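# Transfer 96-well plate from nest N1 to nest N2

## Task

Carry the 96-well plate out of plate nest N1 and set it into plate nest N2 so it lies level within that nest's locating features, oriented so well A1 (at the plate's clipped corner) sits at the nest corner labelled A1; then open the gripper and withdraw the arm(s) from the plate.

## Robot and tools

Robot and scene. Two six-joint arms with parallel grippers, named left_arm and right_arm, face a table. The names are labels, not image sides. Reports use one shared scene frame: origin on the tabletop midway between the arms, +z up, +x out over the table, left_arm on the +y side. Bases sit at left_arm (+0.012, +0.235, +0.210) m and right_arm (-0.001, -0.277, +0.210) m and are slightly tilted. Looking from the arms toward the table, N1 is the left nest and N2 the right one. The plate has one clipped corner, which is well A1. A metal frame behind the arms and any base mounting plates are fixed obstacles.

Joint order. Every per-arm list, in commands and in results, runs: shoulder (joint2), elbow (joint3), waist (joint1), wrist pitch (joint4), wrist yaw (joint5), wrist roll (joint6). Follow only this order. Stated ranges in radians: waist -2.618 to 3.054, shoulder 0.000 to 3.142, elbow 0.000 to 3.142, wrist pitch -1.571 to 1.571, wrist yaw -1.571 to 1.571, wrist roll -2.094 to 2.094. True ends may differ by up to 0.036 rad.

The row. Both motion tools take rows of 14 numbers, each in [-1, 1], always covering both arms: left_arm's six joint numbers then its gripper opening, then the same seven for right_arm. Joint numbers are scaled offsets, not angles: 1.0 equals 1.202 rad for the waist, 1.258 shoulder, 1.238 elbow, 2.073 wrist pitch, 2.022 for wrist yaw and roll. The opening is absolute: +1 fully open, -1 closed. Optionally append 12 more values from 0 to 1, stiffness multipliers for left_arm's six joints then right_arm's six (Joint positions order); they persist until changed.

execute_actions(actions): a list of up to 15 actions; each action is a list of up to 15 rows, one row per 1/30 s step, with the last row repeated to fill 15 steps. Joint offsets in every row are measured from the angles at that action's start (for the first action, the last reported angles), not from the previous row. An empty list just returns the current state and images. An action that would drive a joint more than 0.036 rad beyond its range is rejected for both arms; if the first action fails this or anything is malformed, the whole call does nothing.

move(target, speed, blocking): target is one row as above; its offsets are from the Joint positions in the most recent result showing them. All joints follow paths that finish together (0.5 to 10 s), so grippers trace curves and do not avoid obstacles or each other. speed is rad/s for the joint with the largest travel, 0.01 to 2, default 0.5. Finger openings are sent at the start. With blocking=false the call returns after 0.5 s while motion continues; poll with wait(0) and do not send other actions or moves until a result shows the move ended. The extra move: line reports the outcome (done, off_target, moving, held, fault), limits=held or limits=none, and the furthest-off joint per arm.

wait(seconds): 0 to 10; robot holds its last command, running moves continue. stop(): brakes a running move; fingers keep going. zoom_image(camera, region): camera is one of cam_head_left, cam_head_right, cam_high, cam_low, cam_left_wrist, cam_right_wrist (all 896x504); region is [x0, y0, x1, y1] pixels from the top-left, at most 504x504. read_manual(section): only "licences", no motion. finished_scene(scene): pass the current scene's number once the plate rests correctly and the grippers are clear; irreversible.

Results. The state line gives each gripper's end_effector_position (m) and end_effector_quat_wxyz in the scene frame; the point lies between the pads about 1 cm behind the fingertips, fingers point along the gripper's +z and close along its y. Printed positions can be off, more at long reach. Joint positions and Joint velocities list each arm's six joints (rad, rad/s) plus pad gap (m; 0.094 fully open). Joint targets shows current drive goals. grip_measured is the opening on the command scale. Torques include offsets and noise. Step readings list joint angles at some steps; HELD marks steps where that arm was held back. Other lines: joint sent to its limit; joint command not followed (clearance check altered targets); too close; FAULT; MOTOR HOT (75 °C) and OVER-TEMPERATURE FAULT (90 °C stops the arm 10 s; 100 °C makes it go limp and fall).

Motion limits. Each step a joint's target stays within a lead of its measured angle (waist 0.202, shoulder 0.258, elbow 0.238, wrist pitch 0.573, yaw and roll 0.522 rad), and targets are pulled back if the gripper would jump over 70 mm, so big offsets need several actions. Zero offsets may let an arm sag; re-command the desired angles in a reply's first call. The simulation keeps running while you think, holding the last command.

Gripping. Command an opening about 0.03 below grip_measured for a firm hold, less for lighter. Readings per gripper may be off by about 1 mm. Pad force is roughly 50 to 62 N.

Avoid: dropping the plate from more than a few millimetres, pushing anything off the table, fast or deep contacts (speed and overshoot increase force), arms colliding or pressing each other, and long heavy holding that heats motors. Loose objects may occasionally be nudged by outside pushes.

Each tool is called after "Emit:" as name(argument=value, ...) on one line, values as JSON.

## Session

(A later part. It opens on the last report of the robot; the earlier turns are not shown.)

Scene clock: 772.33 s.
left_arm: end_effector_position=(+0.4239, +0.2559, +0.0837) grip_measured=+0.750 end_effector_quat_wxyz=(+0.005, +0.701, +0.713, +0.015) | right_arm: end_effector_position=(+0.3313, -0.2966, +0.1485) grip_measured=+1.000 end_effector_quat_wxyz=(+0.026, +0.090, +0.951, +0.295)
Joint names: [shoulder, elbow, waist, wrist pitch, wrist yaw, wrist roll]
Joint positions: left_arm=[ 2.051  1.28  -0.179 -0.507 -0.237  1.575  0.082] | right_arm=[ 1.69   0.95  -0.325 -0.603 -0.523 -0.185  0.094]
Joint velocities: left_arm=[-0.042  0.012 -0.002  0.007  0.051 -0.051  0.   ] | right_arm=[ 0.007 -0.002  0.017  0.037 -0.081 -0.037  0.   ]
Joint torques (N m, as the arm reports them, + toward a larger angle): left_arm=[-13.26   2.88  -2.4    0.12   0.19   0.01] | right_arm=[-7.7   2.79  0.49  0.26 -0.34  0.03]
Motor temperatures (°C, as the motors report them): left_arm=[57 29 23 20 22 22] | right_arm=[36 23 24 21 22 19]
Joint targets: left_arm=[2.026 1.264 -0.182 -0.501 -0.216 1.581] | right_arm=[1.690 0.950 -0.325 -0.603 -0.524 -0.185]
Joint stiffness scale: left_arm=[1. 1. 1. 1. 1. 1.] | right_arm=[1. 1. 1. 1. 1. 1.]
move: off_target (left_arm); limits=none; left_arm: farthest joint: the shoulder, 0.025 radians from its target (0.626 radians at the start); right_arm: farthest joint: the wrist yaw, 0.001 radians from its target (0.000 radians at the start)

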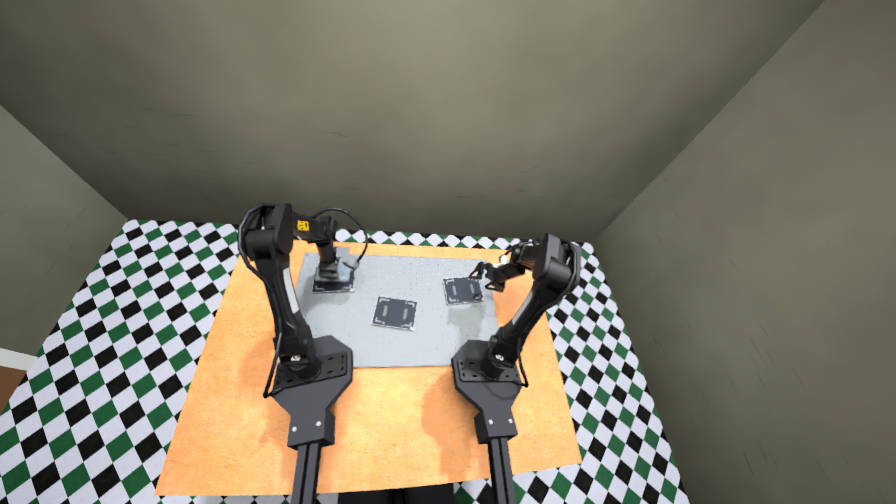

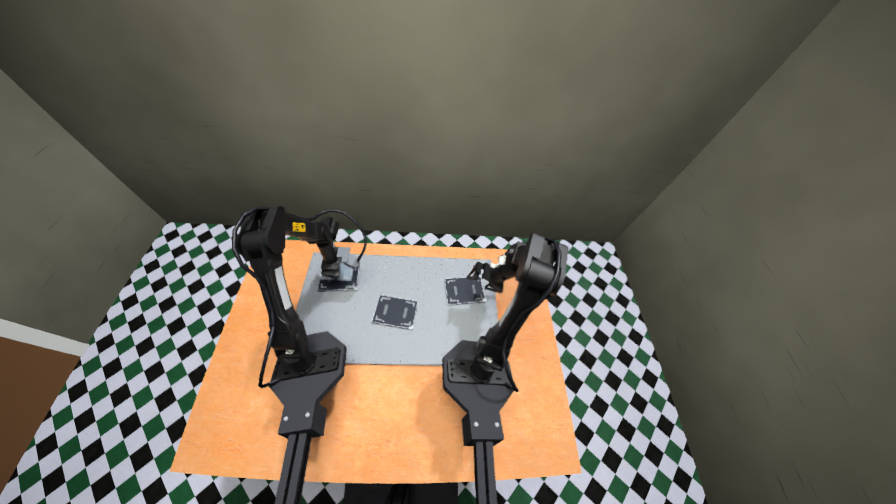

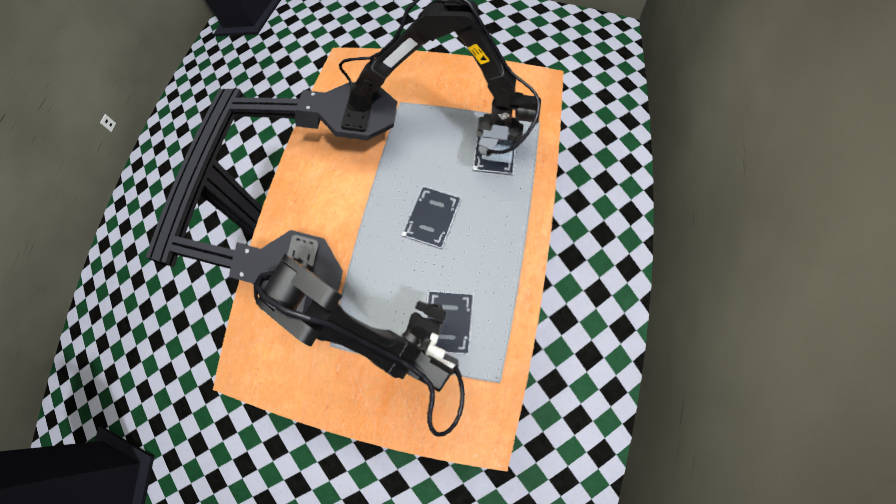

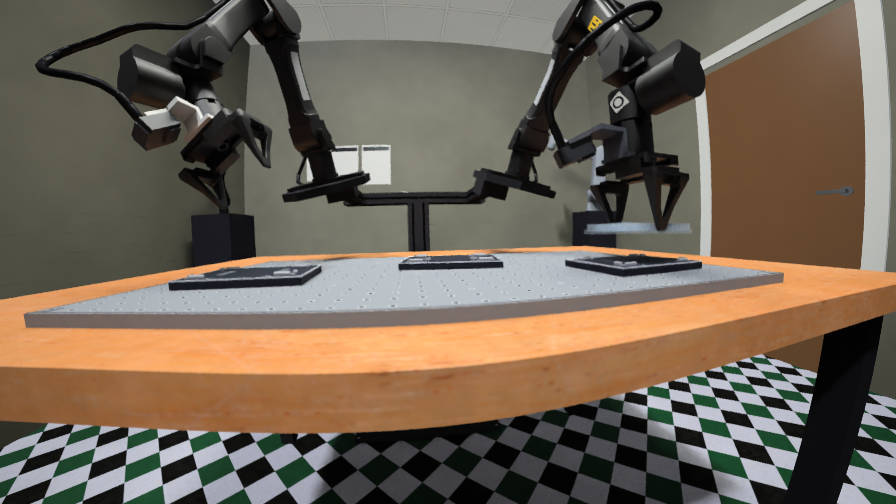

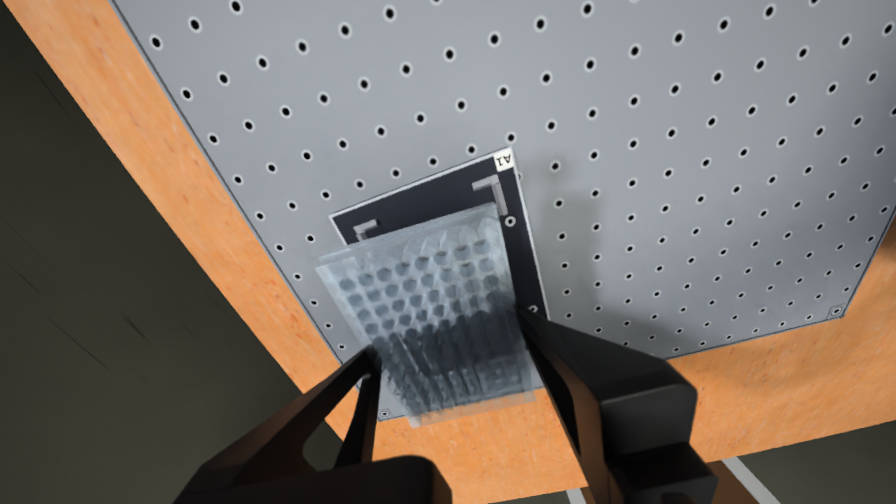

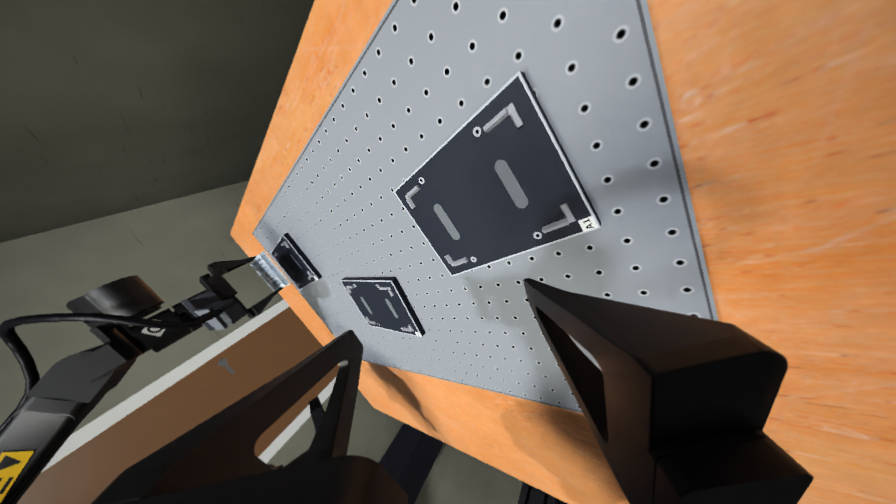

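Emit:
move(target=[0.0497,-0.034,0.011,0.0323,0.017,0.0084,0.72,0,0,0,0,0,0,1], speed=0.1)

Emit:
zoom_image(camera="cam_left_wrist", region=[260,100,640,480])

Scene clock: 795.50 s.
left_arm: end_effector_position=(+0.4120, +0.2509, +0.0581) grip_measured=+0.750 end_effector_quat_wxyz=(-0.001, +0.705, +0.709, +0.001) | right_arm: end_effector_position=(+0.3313, -0.2967, +0.1484) grip_measured=+1.000 end_effector_quat_wxyz=(+0.026, +0.090, +0.951, +0.295)
Joint names: [shoulder, elbow, waist, wrist pitch, wrist yaw, wrist roll]
Joint positions: left_arm=[ 2.11   1.252 -0.172 -0.447 -0.223  1.585  0.082] | right_arm=[ 1.69   0.95  -0.325 -0.603 -0.523 -0.185  0.094]
Joint velocities: left_arm=[ 0.002 -0.007 -0.002  0.066  0.037  0.007 -0.   ] | right_arm=[-0.007  0.007 -0.022 -0.037  0.022  0.022  0.   ]
Joint torques (N m, as the arm reports them, + toward a larger angle): left_arm=[-10.88   2.63  -1.72   0.06   0.19   0.02] | right_arm=[-7.72  2.83  0.42  0.26 -0.34  0.02]
Motor temperatures (°C, as the motors report them): left_arm=[53 27 22 21 22 22] | right_arm=[36 23 24 21 22 19]
Joint targets: left_arm=[2.114 1.238 -0.166 -0.441 -0.202 1.592] | right_arm=[1.690 0.950 -0.325 -0.603 -0.524 -0.185]
Joint stiffness scale: left_arm=[1. 1. 1. 1. 1. 1.] | right_arm=[1. 1. 1. 1. 1. 1.]
move: off_target (left_arm); limits=none; left_arm: farthest joint: the wrist yaw, 0.021 radians from its target (0.034 radians at the start); right_arm: farthest joint: the waist, 0.000 radians from its target (0.000 radians at the start)

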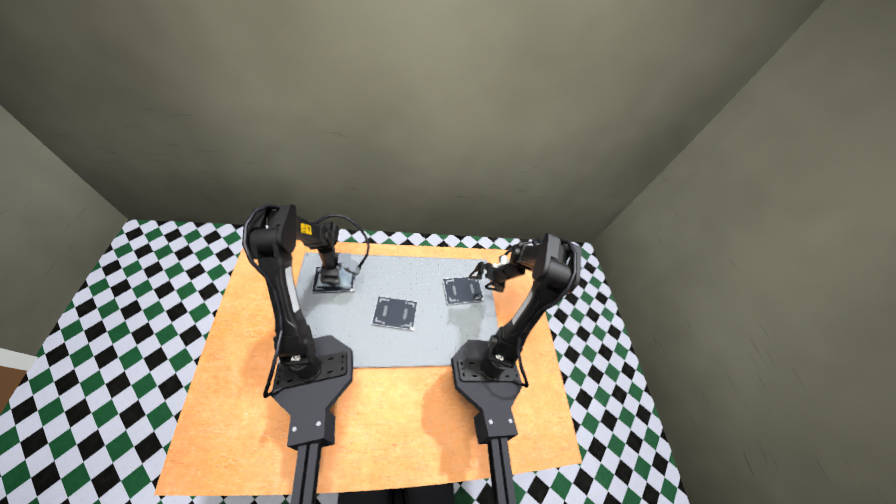

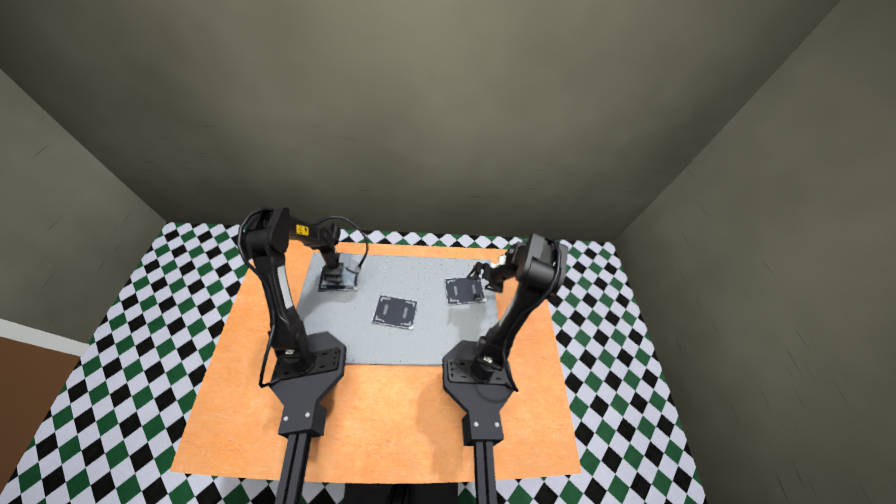

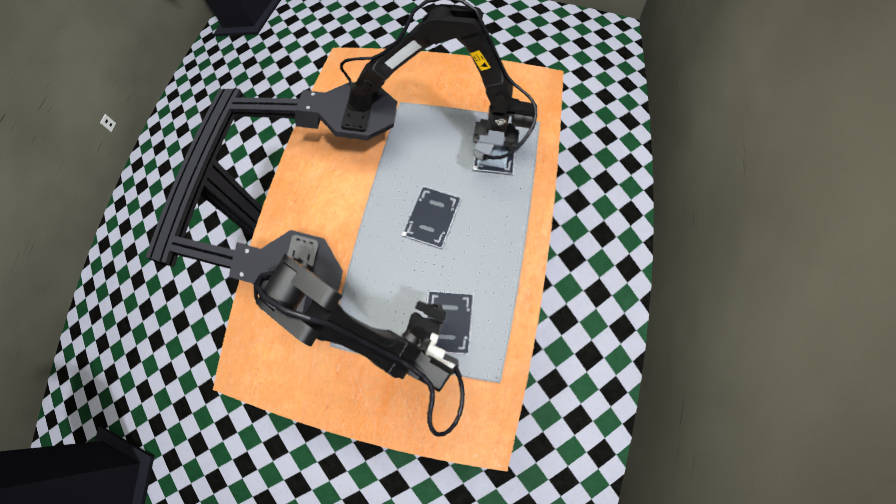

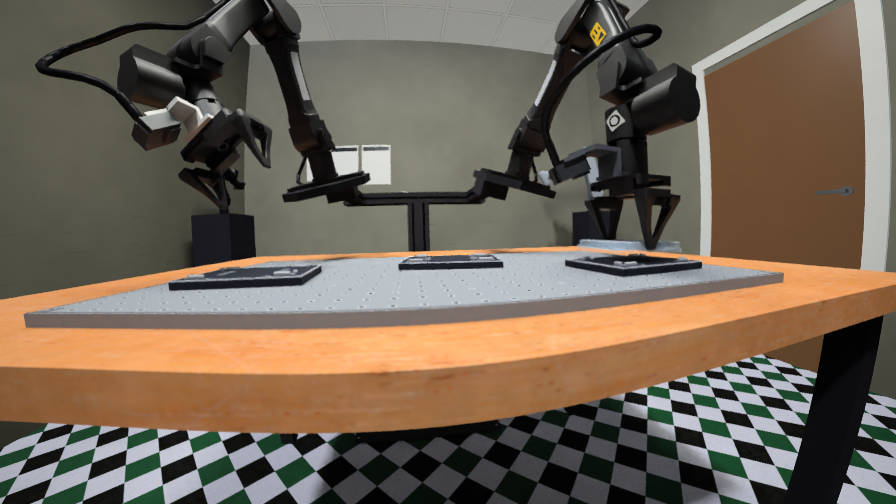

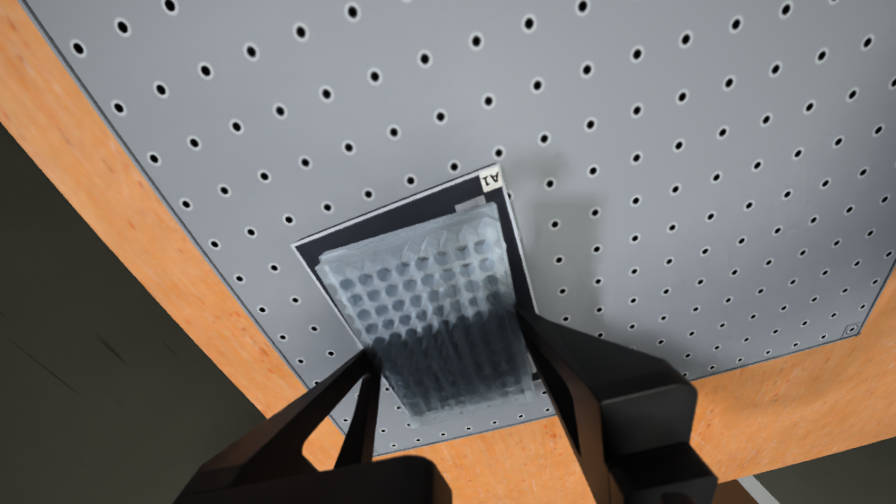

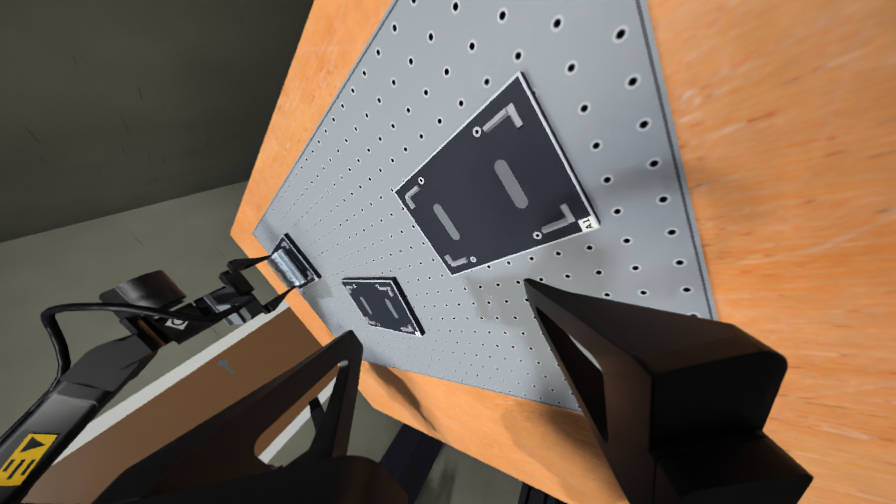

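Region (260, 100, 640, 480) of cam_left_wrist's 896x504 image, scaled by 1.326, with more detail than that image has.

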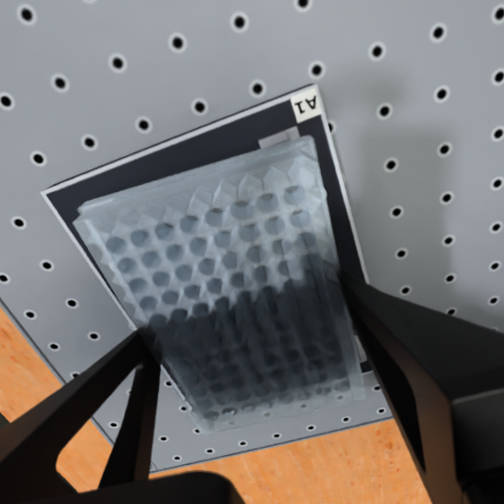

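Emit:
move(target=[0.0200,-0.0105,0.009,0.0130,0.010,0.005,0.72,0,0,0,0,0,0,1], speed=0.05)

Emit:
zoom_image(camera="cam_left_wrist", region=[260,130,600,470])

Scene clock: 810.77 s.
left_arm: end_effector_position=(+0.4119, +0.2493, +0.0512) grip_measured=+0.750 end_effector_quat_wxyz=(-0.001, +0.706, +0.708, +0.002) | right_arm: end_effector_position=(+0.3313, -0.2968, +0.1484) grip_measured=+1.000 end_effector_quat_wxyz=(+0.026, +0.090, +0.951, +0.295)
Joint names: [shoulder, elbow, waist, wrist pitch, wrist yaw, wrist roll]
Joint positions: left_arm=[ 2.13   1.252 -0.172 -0.426 -0.223  1.59   0.082] | right_arm=[ 1.69   0.95  -0.325 -0.603 -0.522 -0.185  0.094]
Joint velocities: left_arm=[-0.007 -0.007  0.007 -0.081 -0.037  0.037 -0.   ] | right_arm=[ 0.007 -0.002 -0.017  0.037 -0.037 -0.007  0.   ]
Joint torques (N m, as the arm reports them, + toward a larger angle): left_arm=[-10.83   2.61  -1.31   0.07   0.19   0.01] | right_arm=[-7.71  2.87  0.49  0.27 -0.35  0.03]
Motor temperatures (°C, as the motors report them): left_arm=[50 27 22 21 23 22] | right_arm=[36 23 24 21 22 19]
Joint targets: left_arm=[2.135 1.239 -0.161 -0.420 -0.203 1.596] | right_arm=[1.690 0.950 -0.325 -0.603 -0.523 -0.185]
Joint stiffness scale: left_arm=[1. 1. 1. 1. 1. 1.] | right_arm=[1. 1. 1. 1. 1. 1.]
move: done; limits=none; left_arm: farthest joint: the wrist yaw, 0.020 radians from its target (0.020 radians at the start); right_arm: farthest joint: the wrist yaw, 0.001 radians from its target (0.000 radians at the start)

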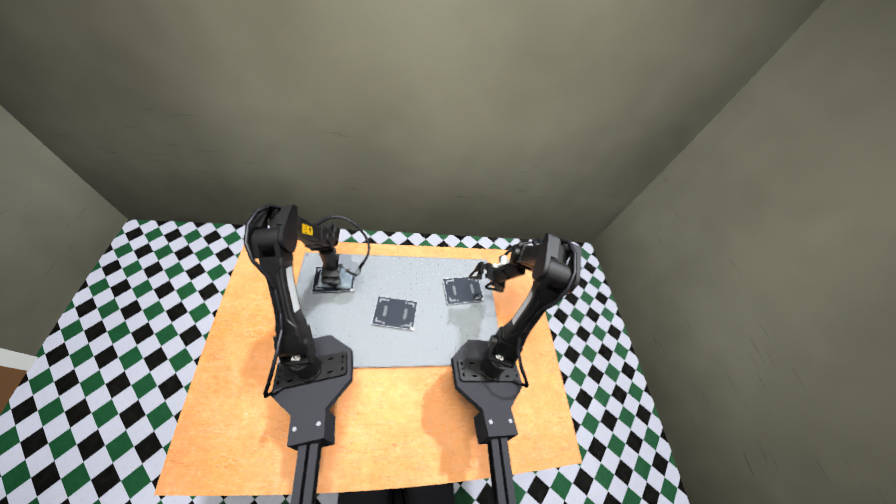

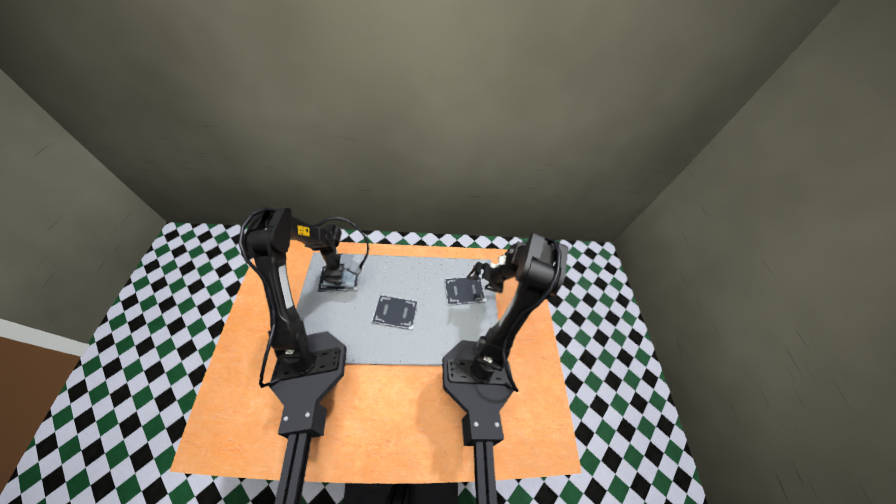

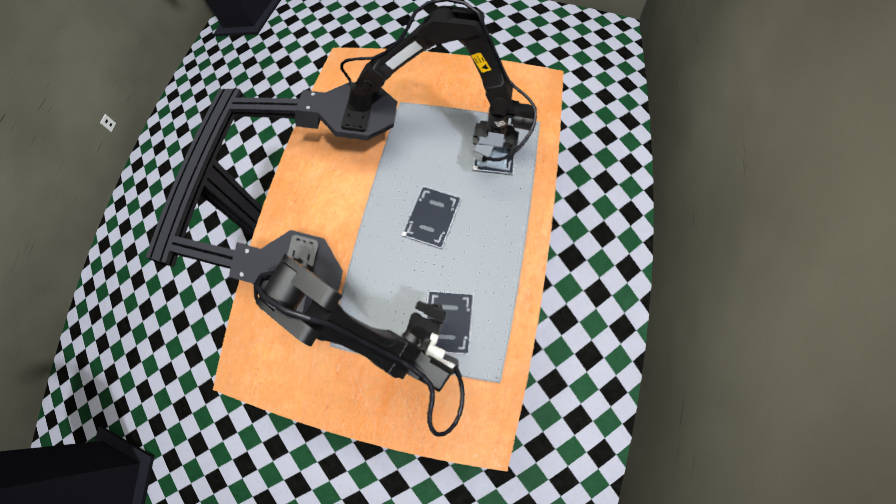

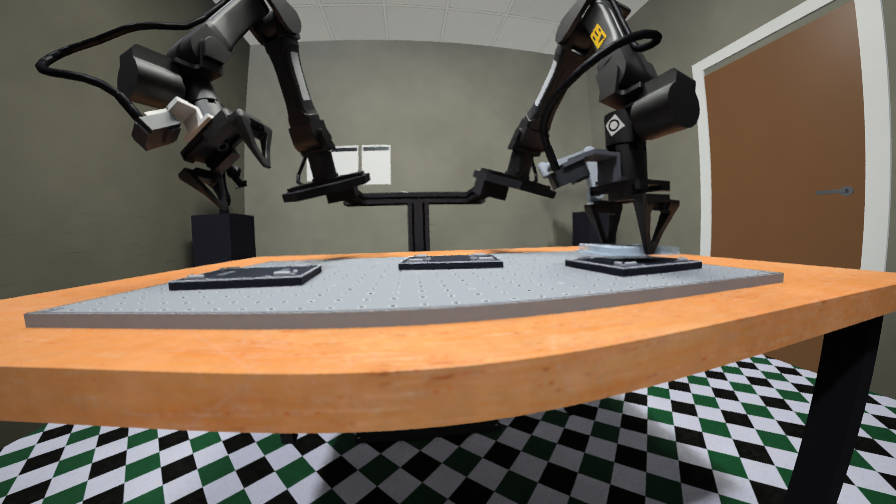

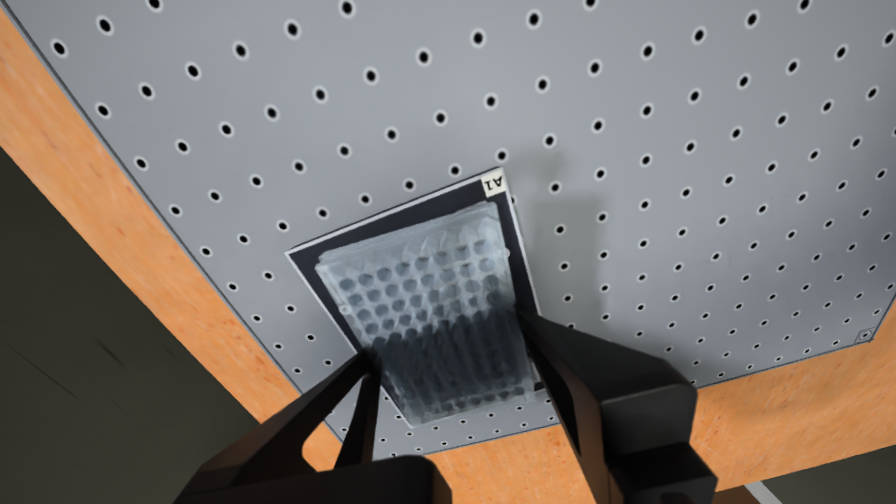

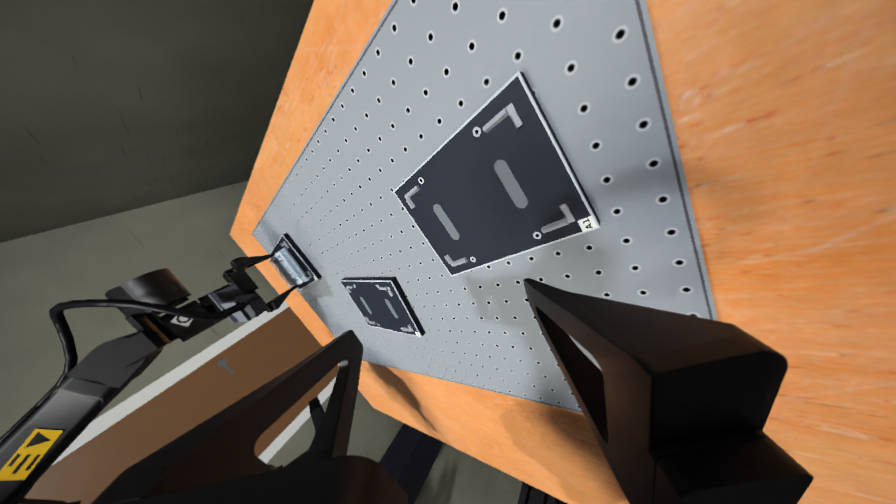

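Region (260, 130, 600, 470) of cam_left_wrist's 896x504 image, scaled by 1.482, with more detail than that image has.

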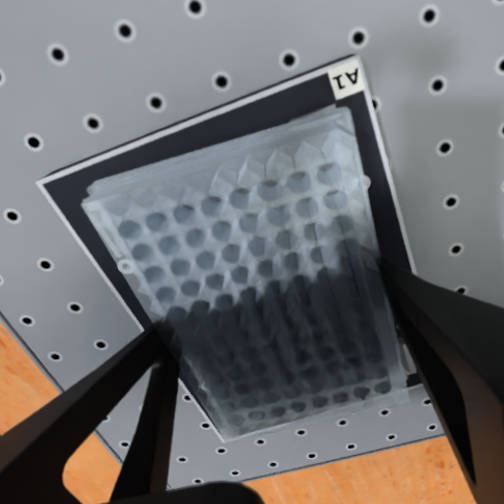

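Emit:
zoom_image(camera="cam_low", region=[555,225,715,290])

Emit:
zoom_image(camera="cam_high", region=[455,105,545,190])

Emit:
zoom_image(camera="cam_head_left", region=[295,245,375,305])

Region (555, 225, 715, 290) of cam_low's 896x504 image, scaled by 3.150, with more detail than that image has; it fills the top 205 rows of this view, and the rest is white.

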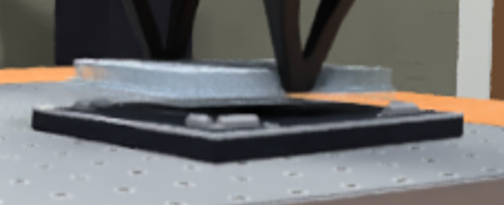

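Region (455, 105, 545, 190) of cam_high's 896x504 image, scaled by 5.600, with more detail than that image has.

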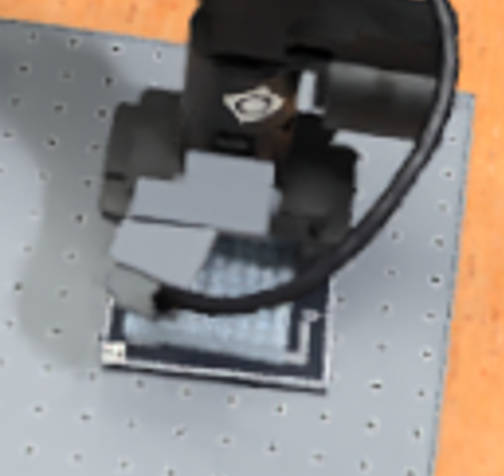

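Region (295, 245, 375, 305) of cam_head_left's 896x504 image, scaled by 6.300, with more detail than that image has; it fills the top 378 rows of this view, and the rest is white.

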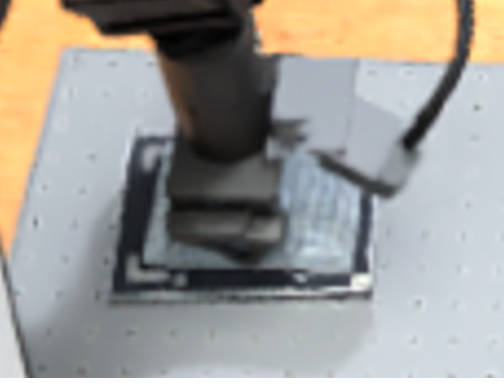

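Emit:
zoom_image(camera="cam_left_wrist", region=[275,155,525,305])

Region (275, 155, 525, 305) of cam_left_wrist's 896x504 image, scaled by 2.016, with more detail than that image has; it fills the top 302 rows of this view, and the rest is white.

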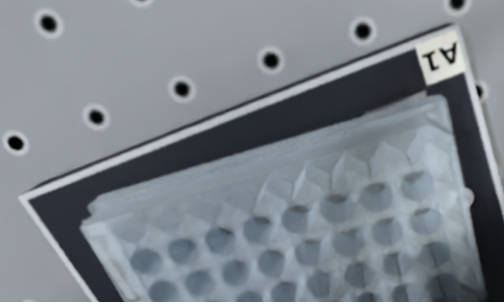

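Emit:
move(target=[0.004,-0.0105,0.009,0.003,0.010,-0.037,0.72,0,0,0,0,0,0,1], speed=0.1)

Emit:
zoom_image(camera="cam_left_wrist", region=[275,155,575,455])

Scene clock: 880.57 s.
left_arm: end_effector_position=(+0.4120, +0.2494, +0.0512) grip_measured=+0.750 end_effector_quat_wxyz=(-0.001, +0.682, +0.732, +0.002) | right_arm: end_effector_position=(+0.3312, -0.2969, +0.1483) grip_measured=+1.000 end_effector_quat_wxyz=(+0.026, +0.090, +0.951, +0.295)
Joint names: [shoulder, elbow, waist, wrist pitch, wrist yaw, wrist roll]
Joint positions: left_arm=[ 2.13   1.252 -0.172 -0.425 -0.223  1.521  0.082] | right_arm=[ 1.69   0.95  -0.325 -0.603 -0.522 -0.185  0.094]
Joint velocities: left_arm=[-0.012 -0.012 -0.017  0.022 -0.007 -0.022  0.   ] | right_arm=[-0.022  0.017  0.002  0.007 -0.022 -0.037  0.   ]
Joint torques (N m, as the arm reports them, + toward a larger angle): left_arm=[-10.83   2.62  -1.31   0.06   0.19  -0.09] | right_arm=[-7.69  2.81  0.46  0.26 -0.34  0.03]
Motor temperatures (°C, as the motors report them): left_arm=[48 26 21 21 23 22] | right_arm=[35 23 24 21 22 19]
Joint targets: left_arm=[2.135 1.239 -0.161 -0.419 -0.203 1.515] | right_arm=[1.690 0.950 -0.325 -0.603 -0.522 -0.185]
Joint stiffness scale: left_arm=[1. 1. 1. 1. 1. 1.] | right_arm=[1. 1. 1. 1. 1. 1.]
move: done; limits=none; left_arm: farthest joint: the wrist yaw, 0.020 radians from its target (0.020 radians at the start); right_arm: farthest joint: the waist, 0.000 radians from its target (0.000 radians at the start)

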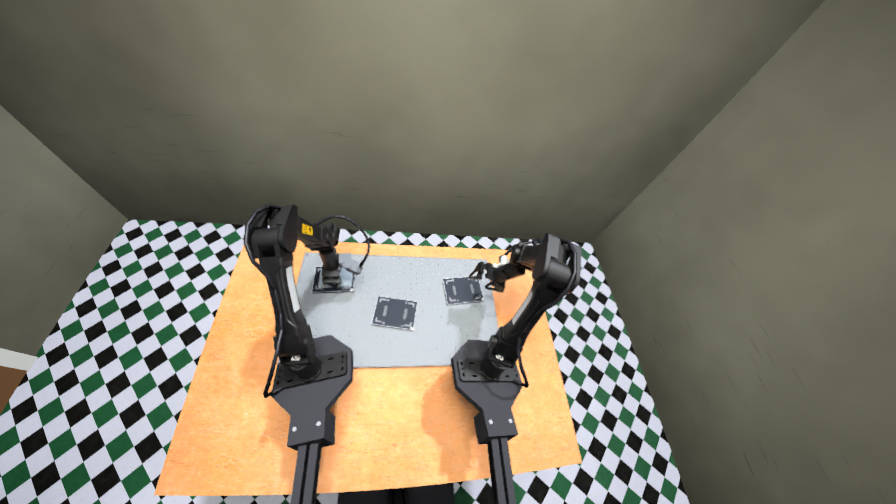

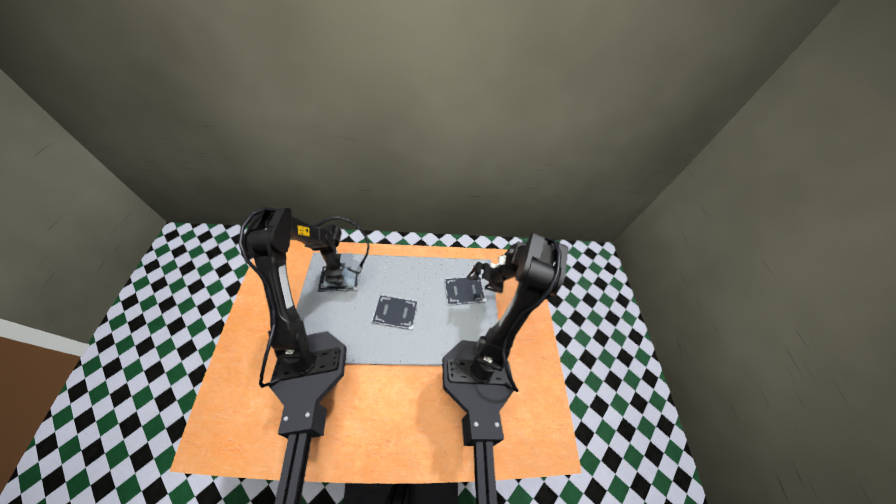

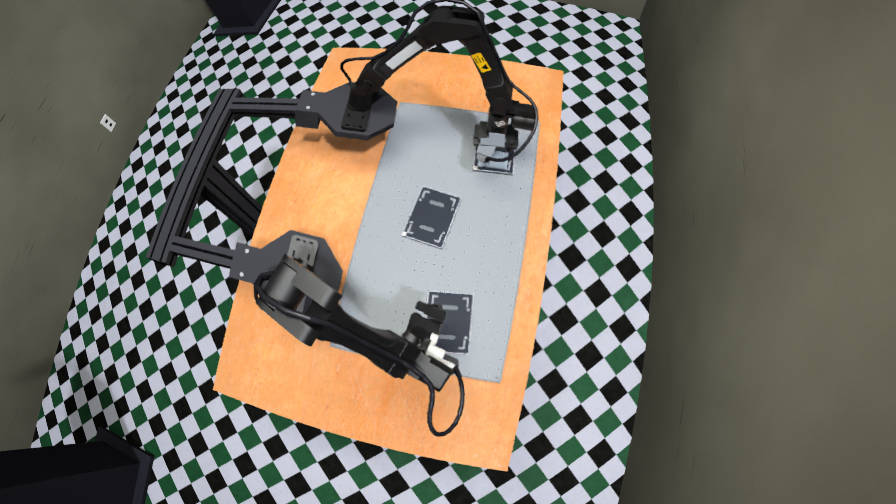

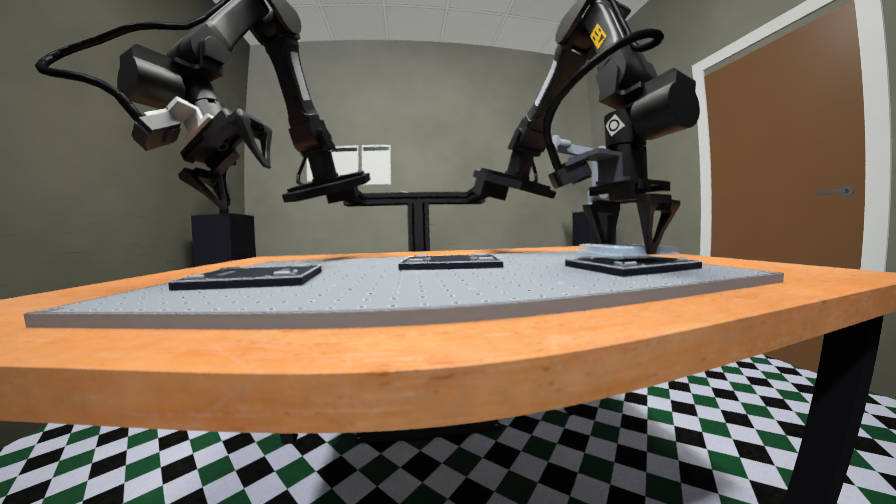

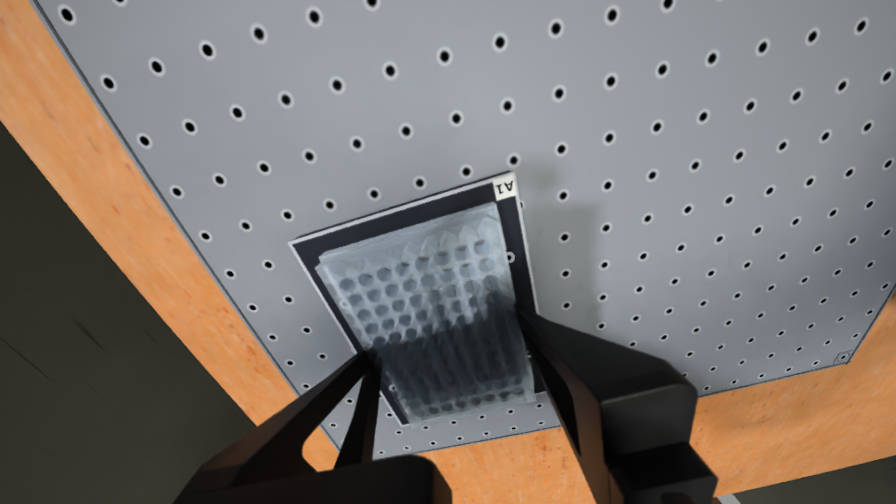

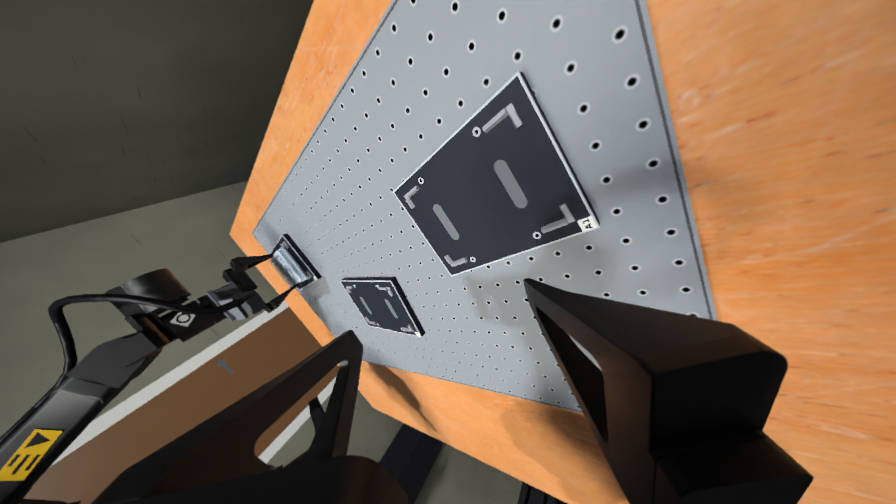

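Region (275, 155, 575, 455) of cam_left_wrist's 896x504 image, scaled by 1.680, with more detail than that image has.

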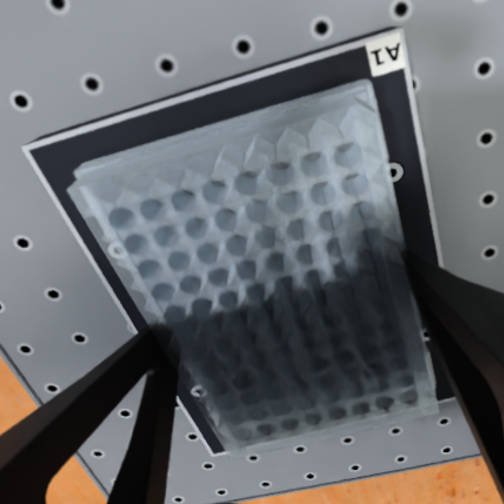

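Emit:
move(target=[0.006,0.0234,0.0158,-0.0099,0.012,0.0096,0.72,0,0,0,0,0,0,1], speed=0.04)

Emit:
zoom_image(camera="cam_left_wrist", region=[275,155,575,455])

Scene clock: 981.73 s.
left_arm: end_effector_position=(+0.4112, +0.2542, +0.0502) grip_measured=+0.750 end_effector_quat_wxyz=(-0.002, +0.682, +0.732, +0.001) | right_arm: end_effector_position=(+0.3312, -0.2970, +0.1483) grip_measured=+1.000 end_effector_quat_wxyz=(+0.025, +0.090, +0.951, +0.294)
Joint names: [shoulder, elbow, waist, wrist pitch, wrist yaw, wrist roll]
Joint positions: left_arm=[ 2.13   1.252 -0.159 -0.426 -0.22   1.533  0.082] | right_arm=[ 1.69   0.95  -0.325 -0.603 -0.521 -0.185  0.094]
Joint velocities: left_arm=[-0.007 -0.007  0.002 -0.022  0.007 -0.007 -0.   ] | right_arm=[-0.027  0.002 -0.002 -0.037  0.022 -0.022  0.   ]
Joint torques (N m, as the arm reports them, + toward a larger angle): left_arm=[-10.63   6.    -1.65  -0.18   0.21   0.  ] | right_arm=[-7.72  2.81  0.48  0.26 -0.35  0.02]
Motor temperatures (°C, as the motors report them): left_arm=[48 25 21 20 23 22] | right_arm=[35 23 24 21 22 19]
Joint targets: left_arm=[2.137 1.281 -0.153 -0.446 -0.199 1.540] | right_arm=[1.690 0.950 -0.325 -0.603 -0.522 -0.185]
Joint stiffness scale: left_arm=[1. 1. 1. 1. 1. 1.] | right_arm=[1. 1. 1. 1. 1. 1.]
move: off_target (left_arm); limits=none; left_arm: farthest joint: the elbow, 0.029 radians from its target (0.029 radians at the start); right_arm: farthest joint: the wrist yaw, 0.001 radians from its target (0.000 radians at the start)

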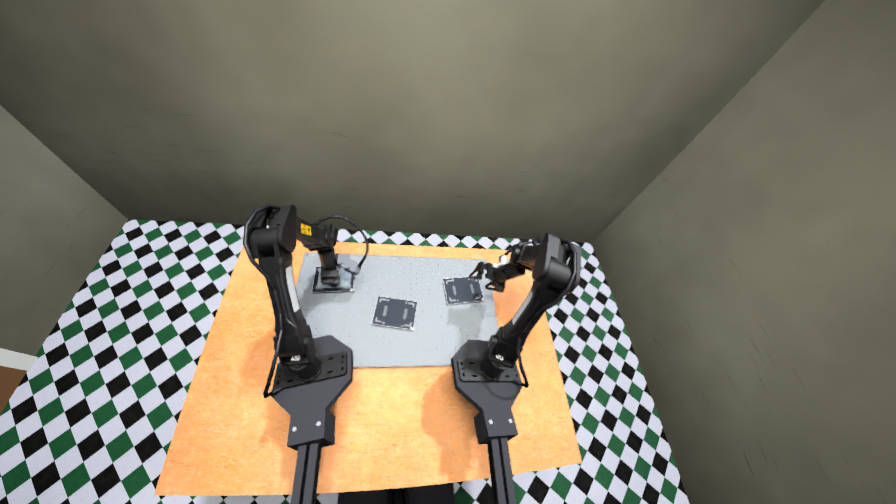

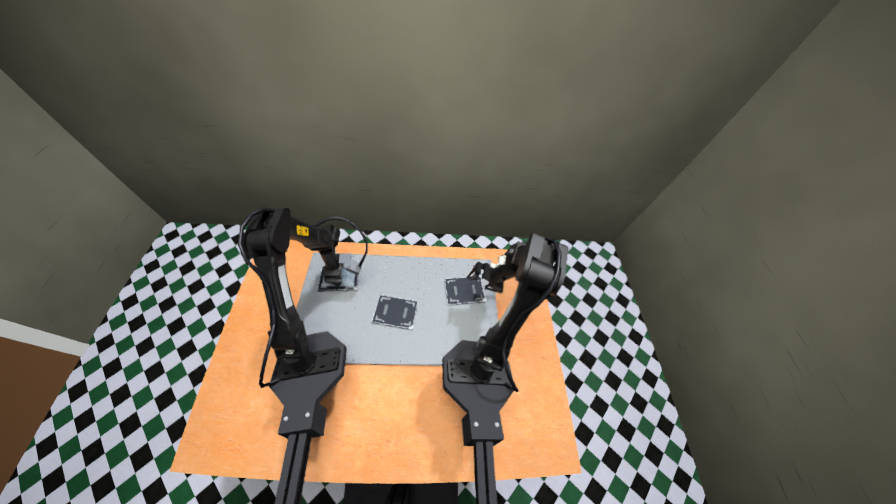

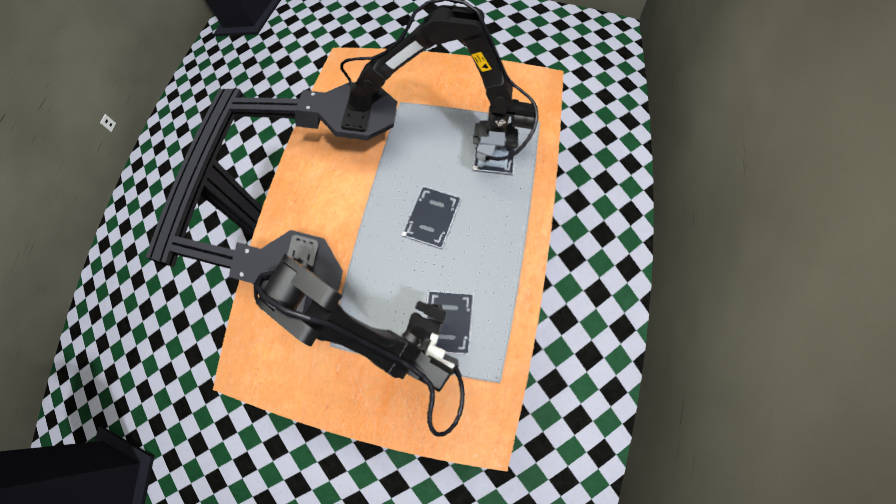

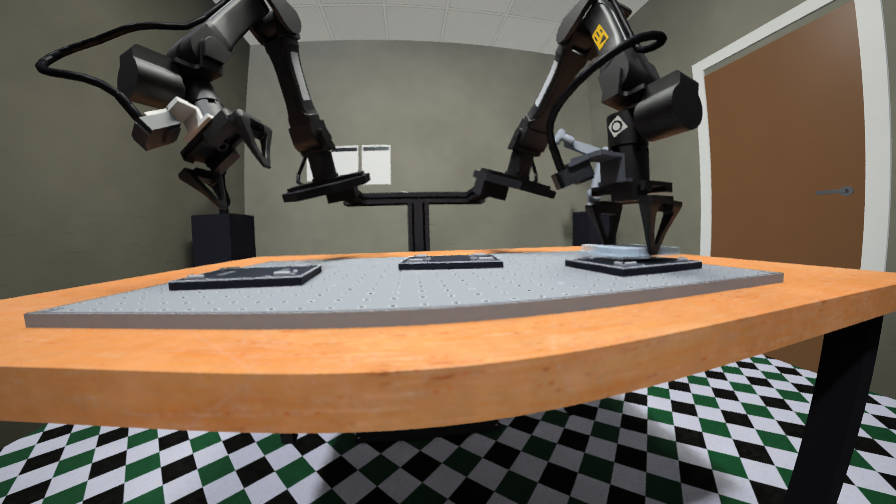

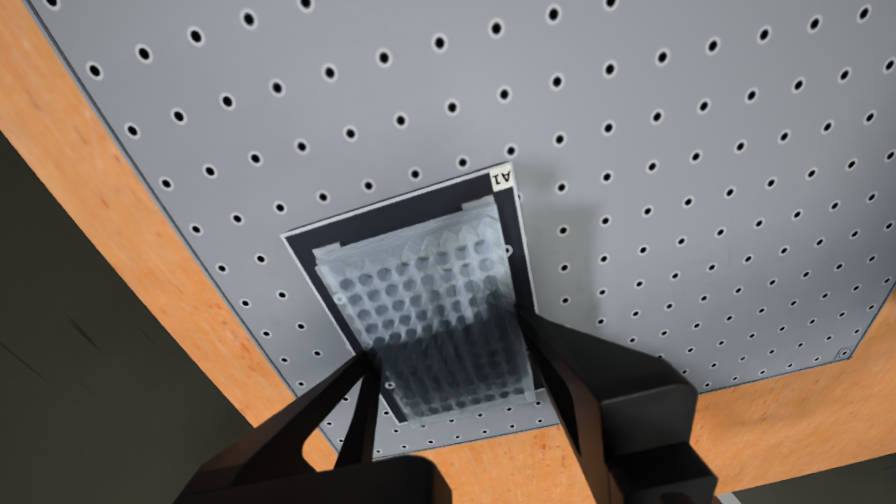

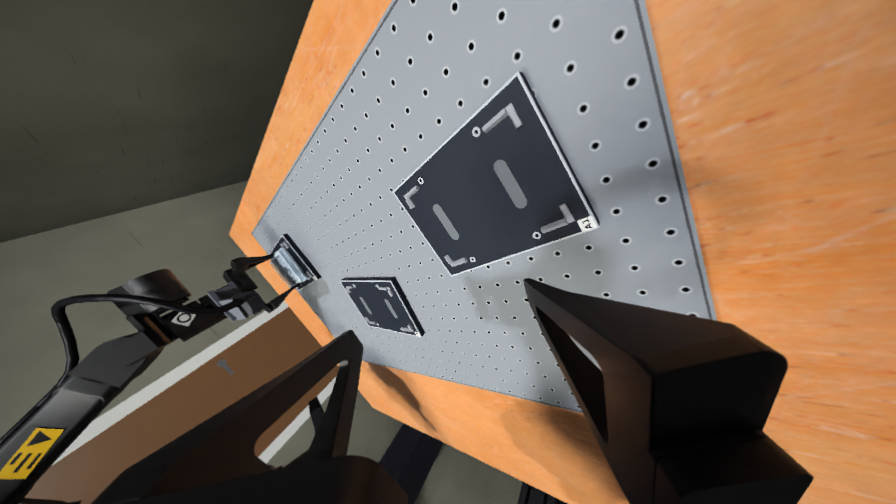

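Region (275, 155, 575, 455) of cam_left_wrist's 896x504 image, scaled by 1.680, with more detail than that image has.

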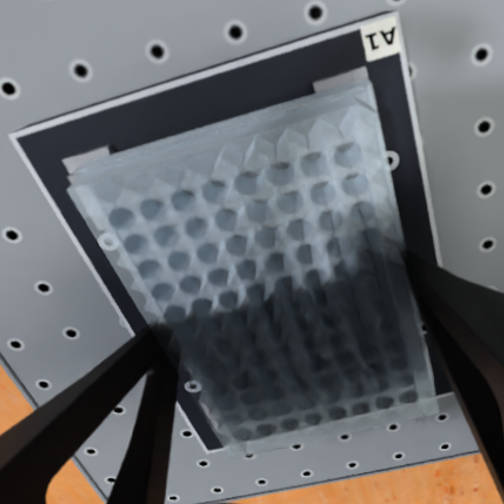

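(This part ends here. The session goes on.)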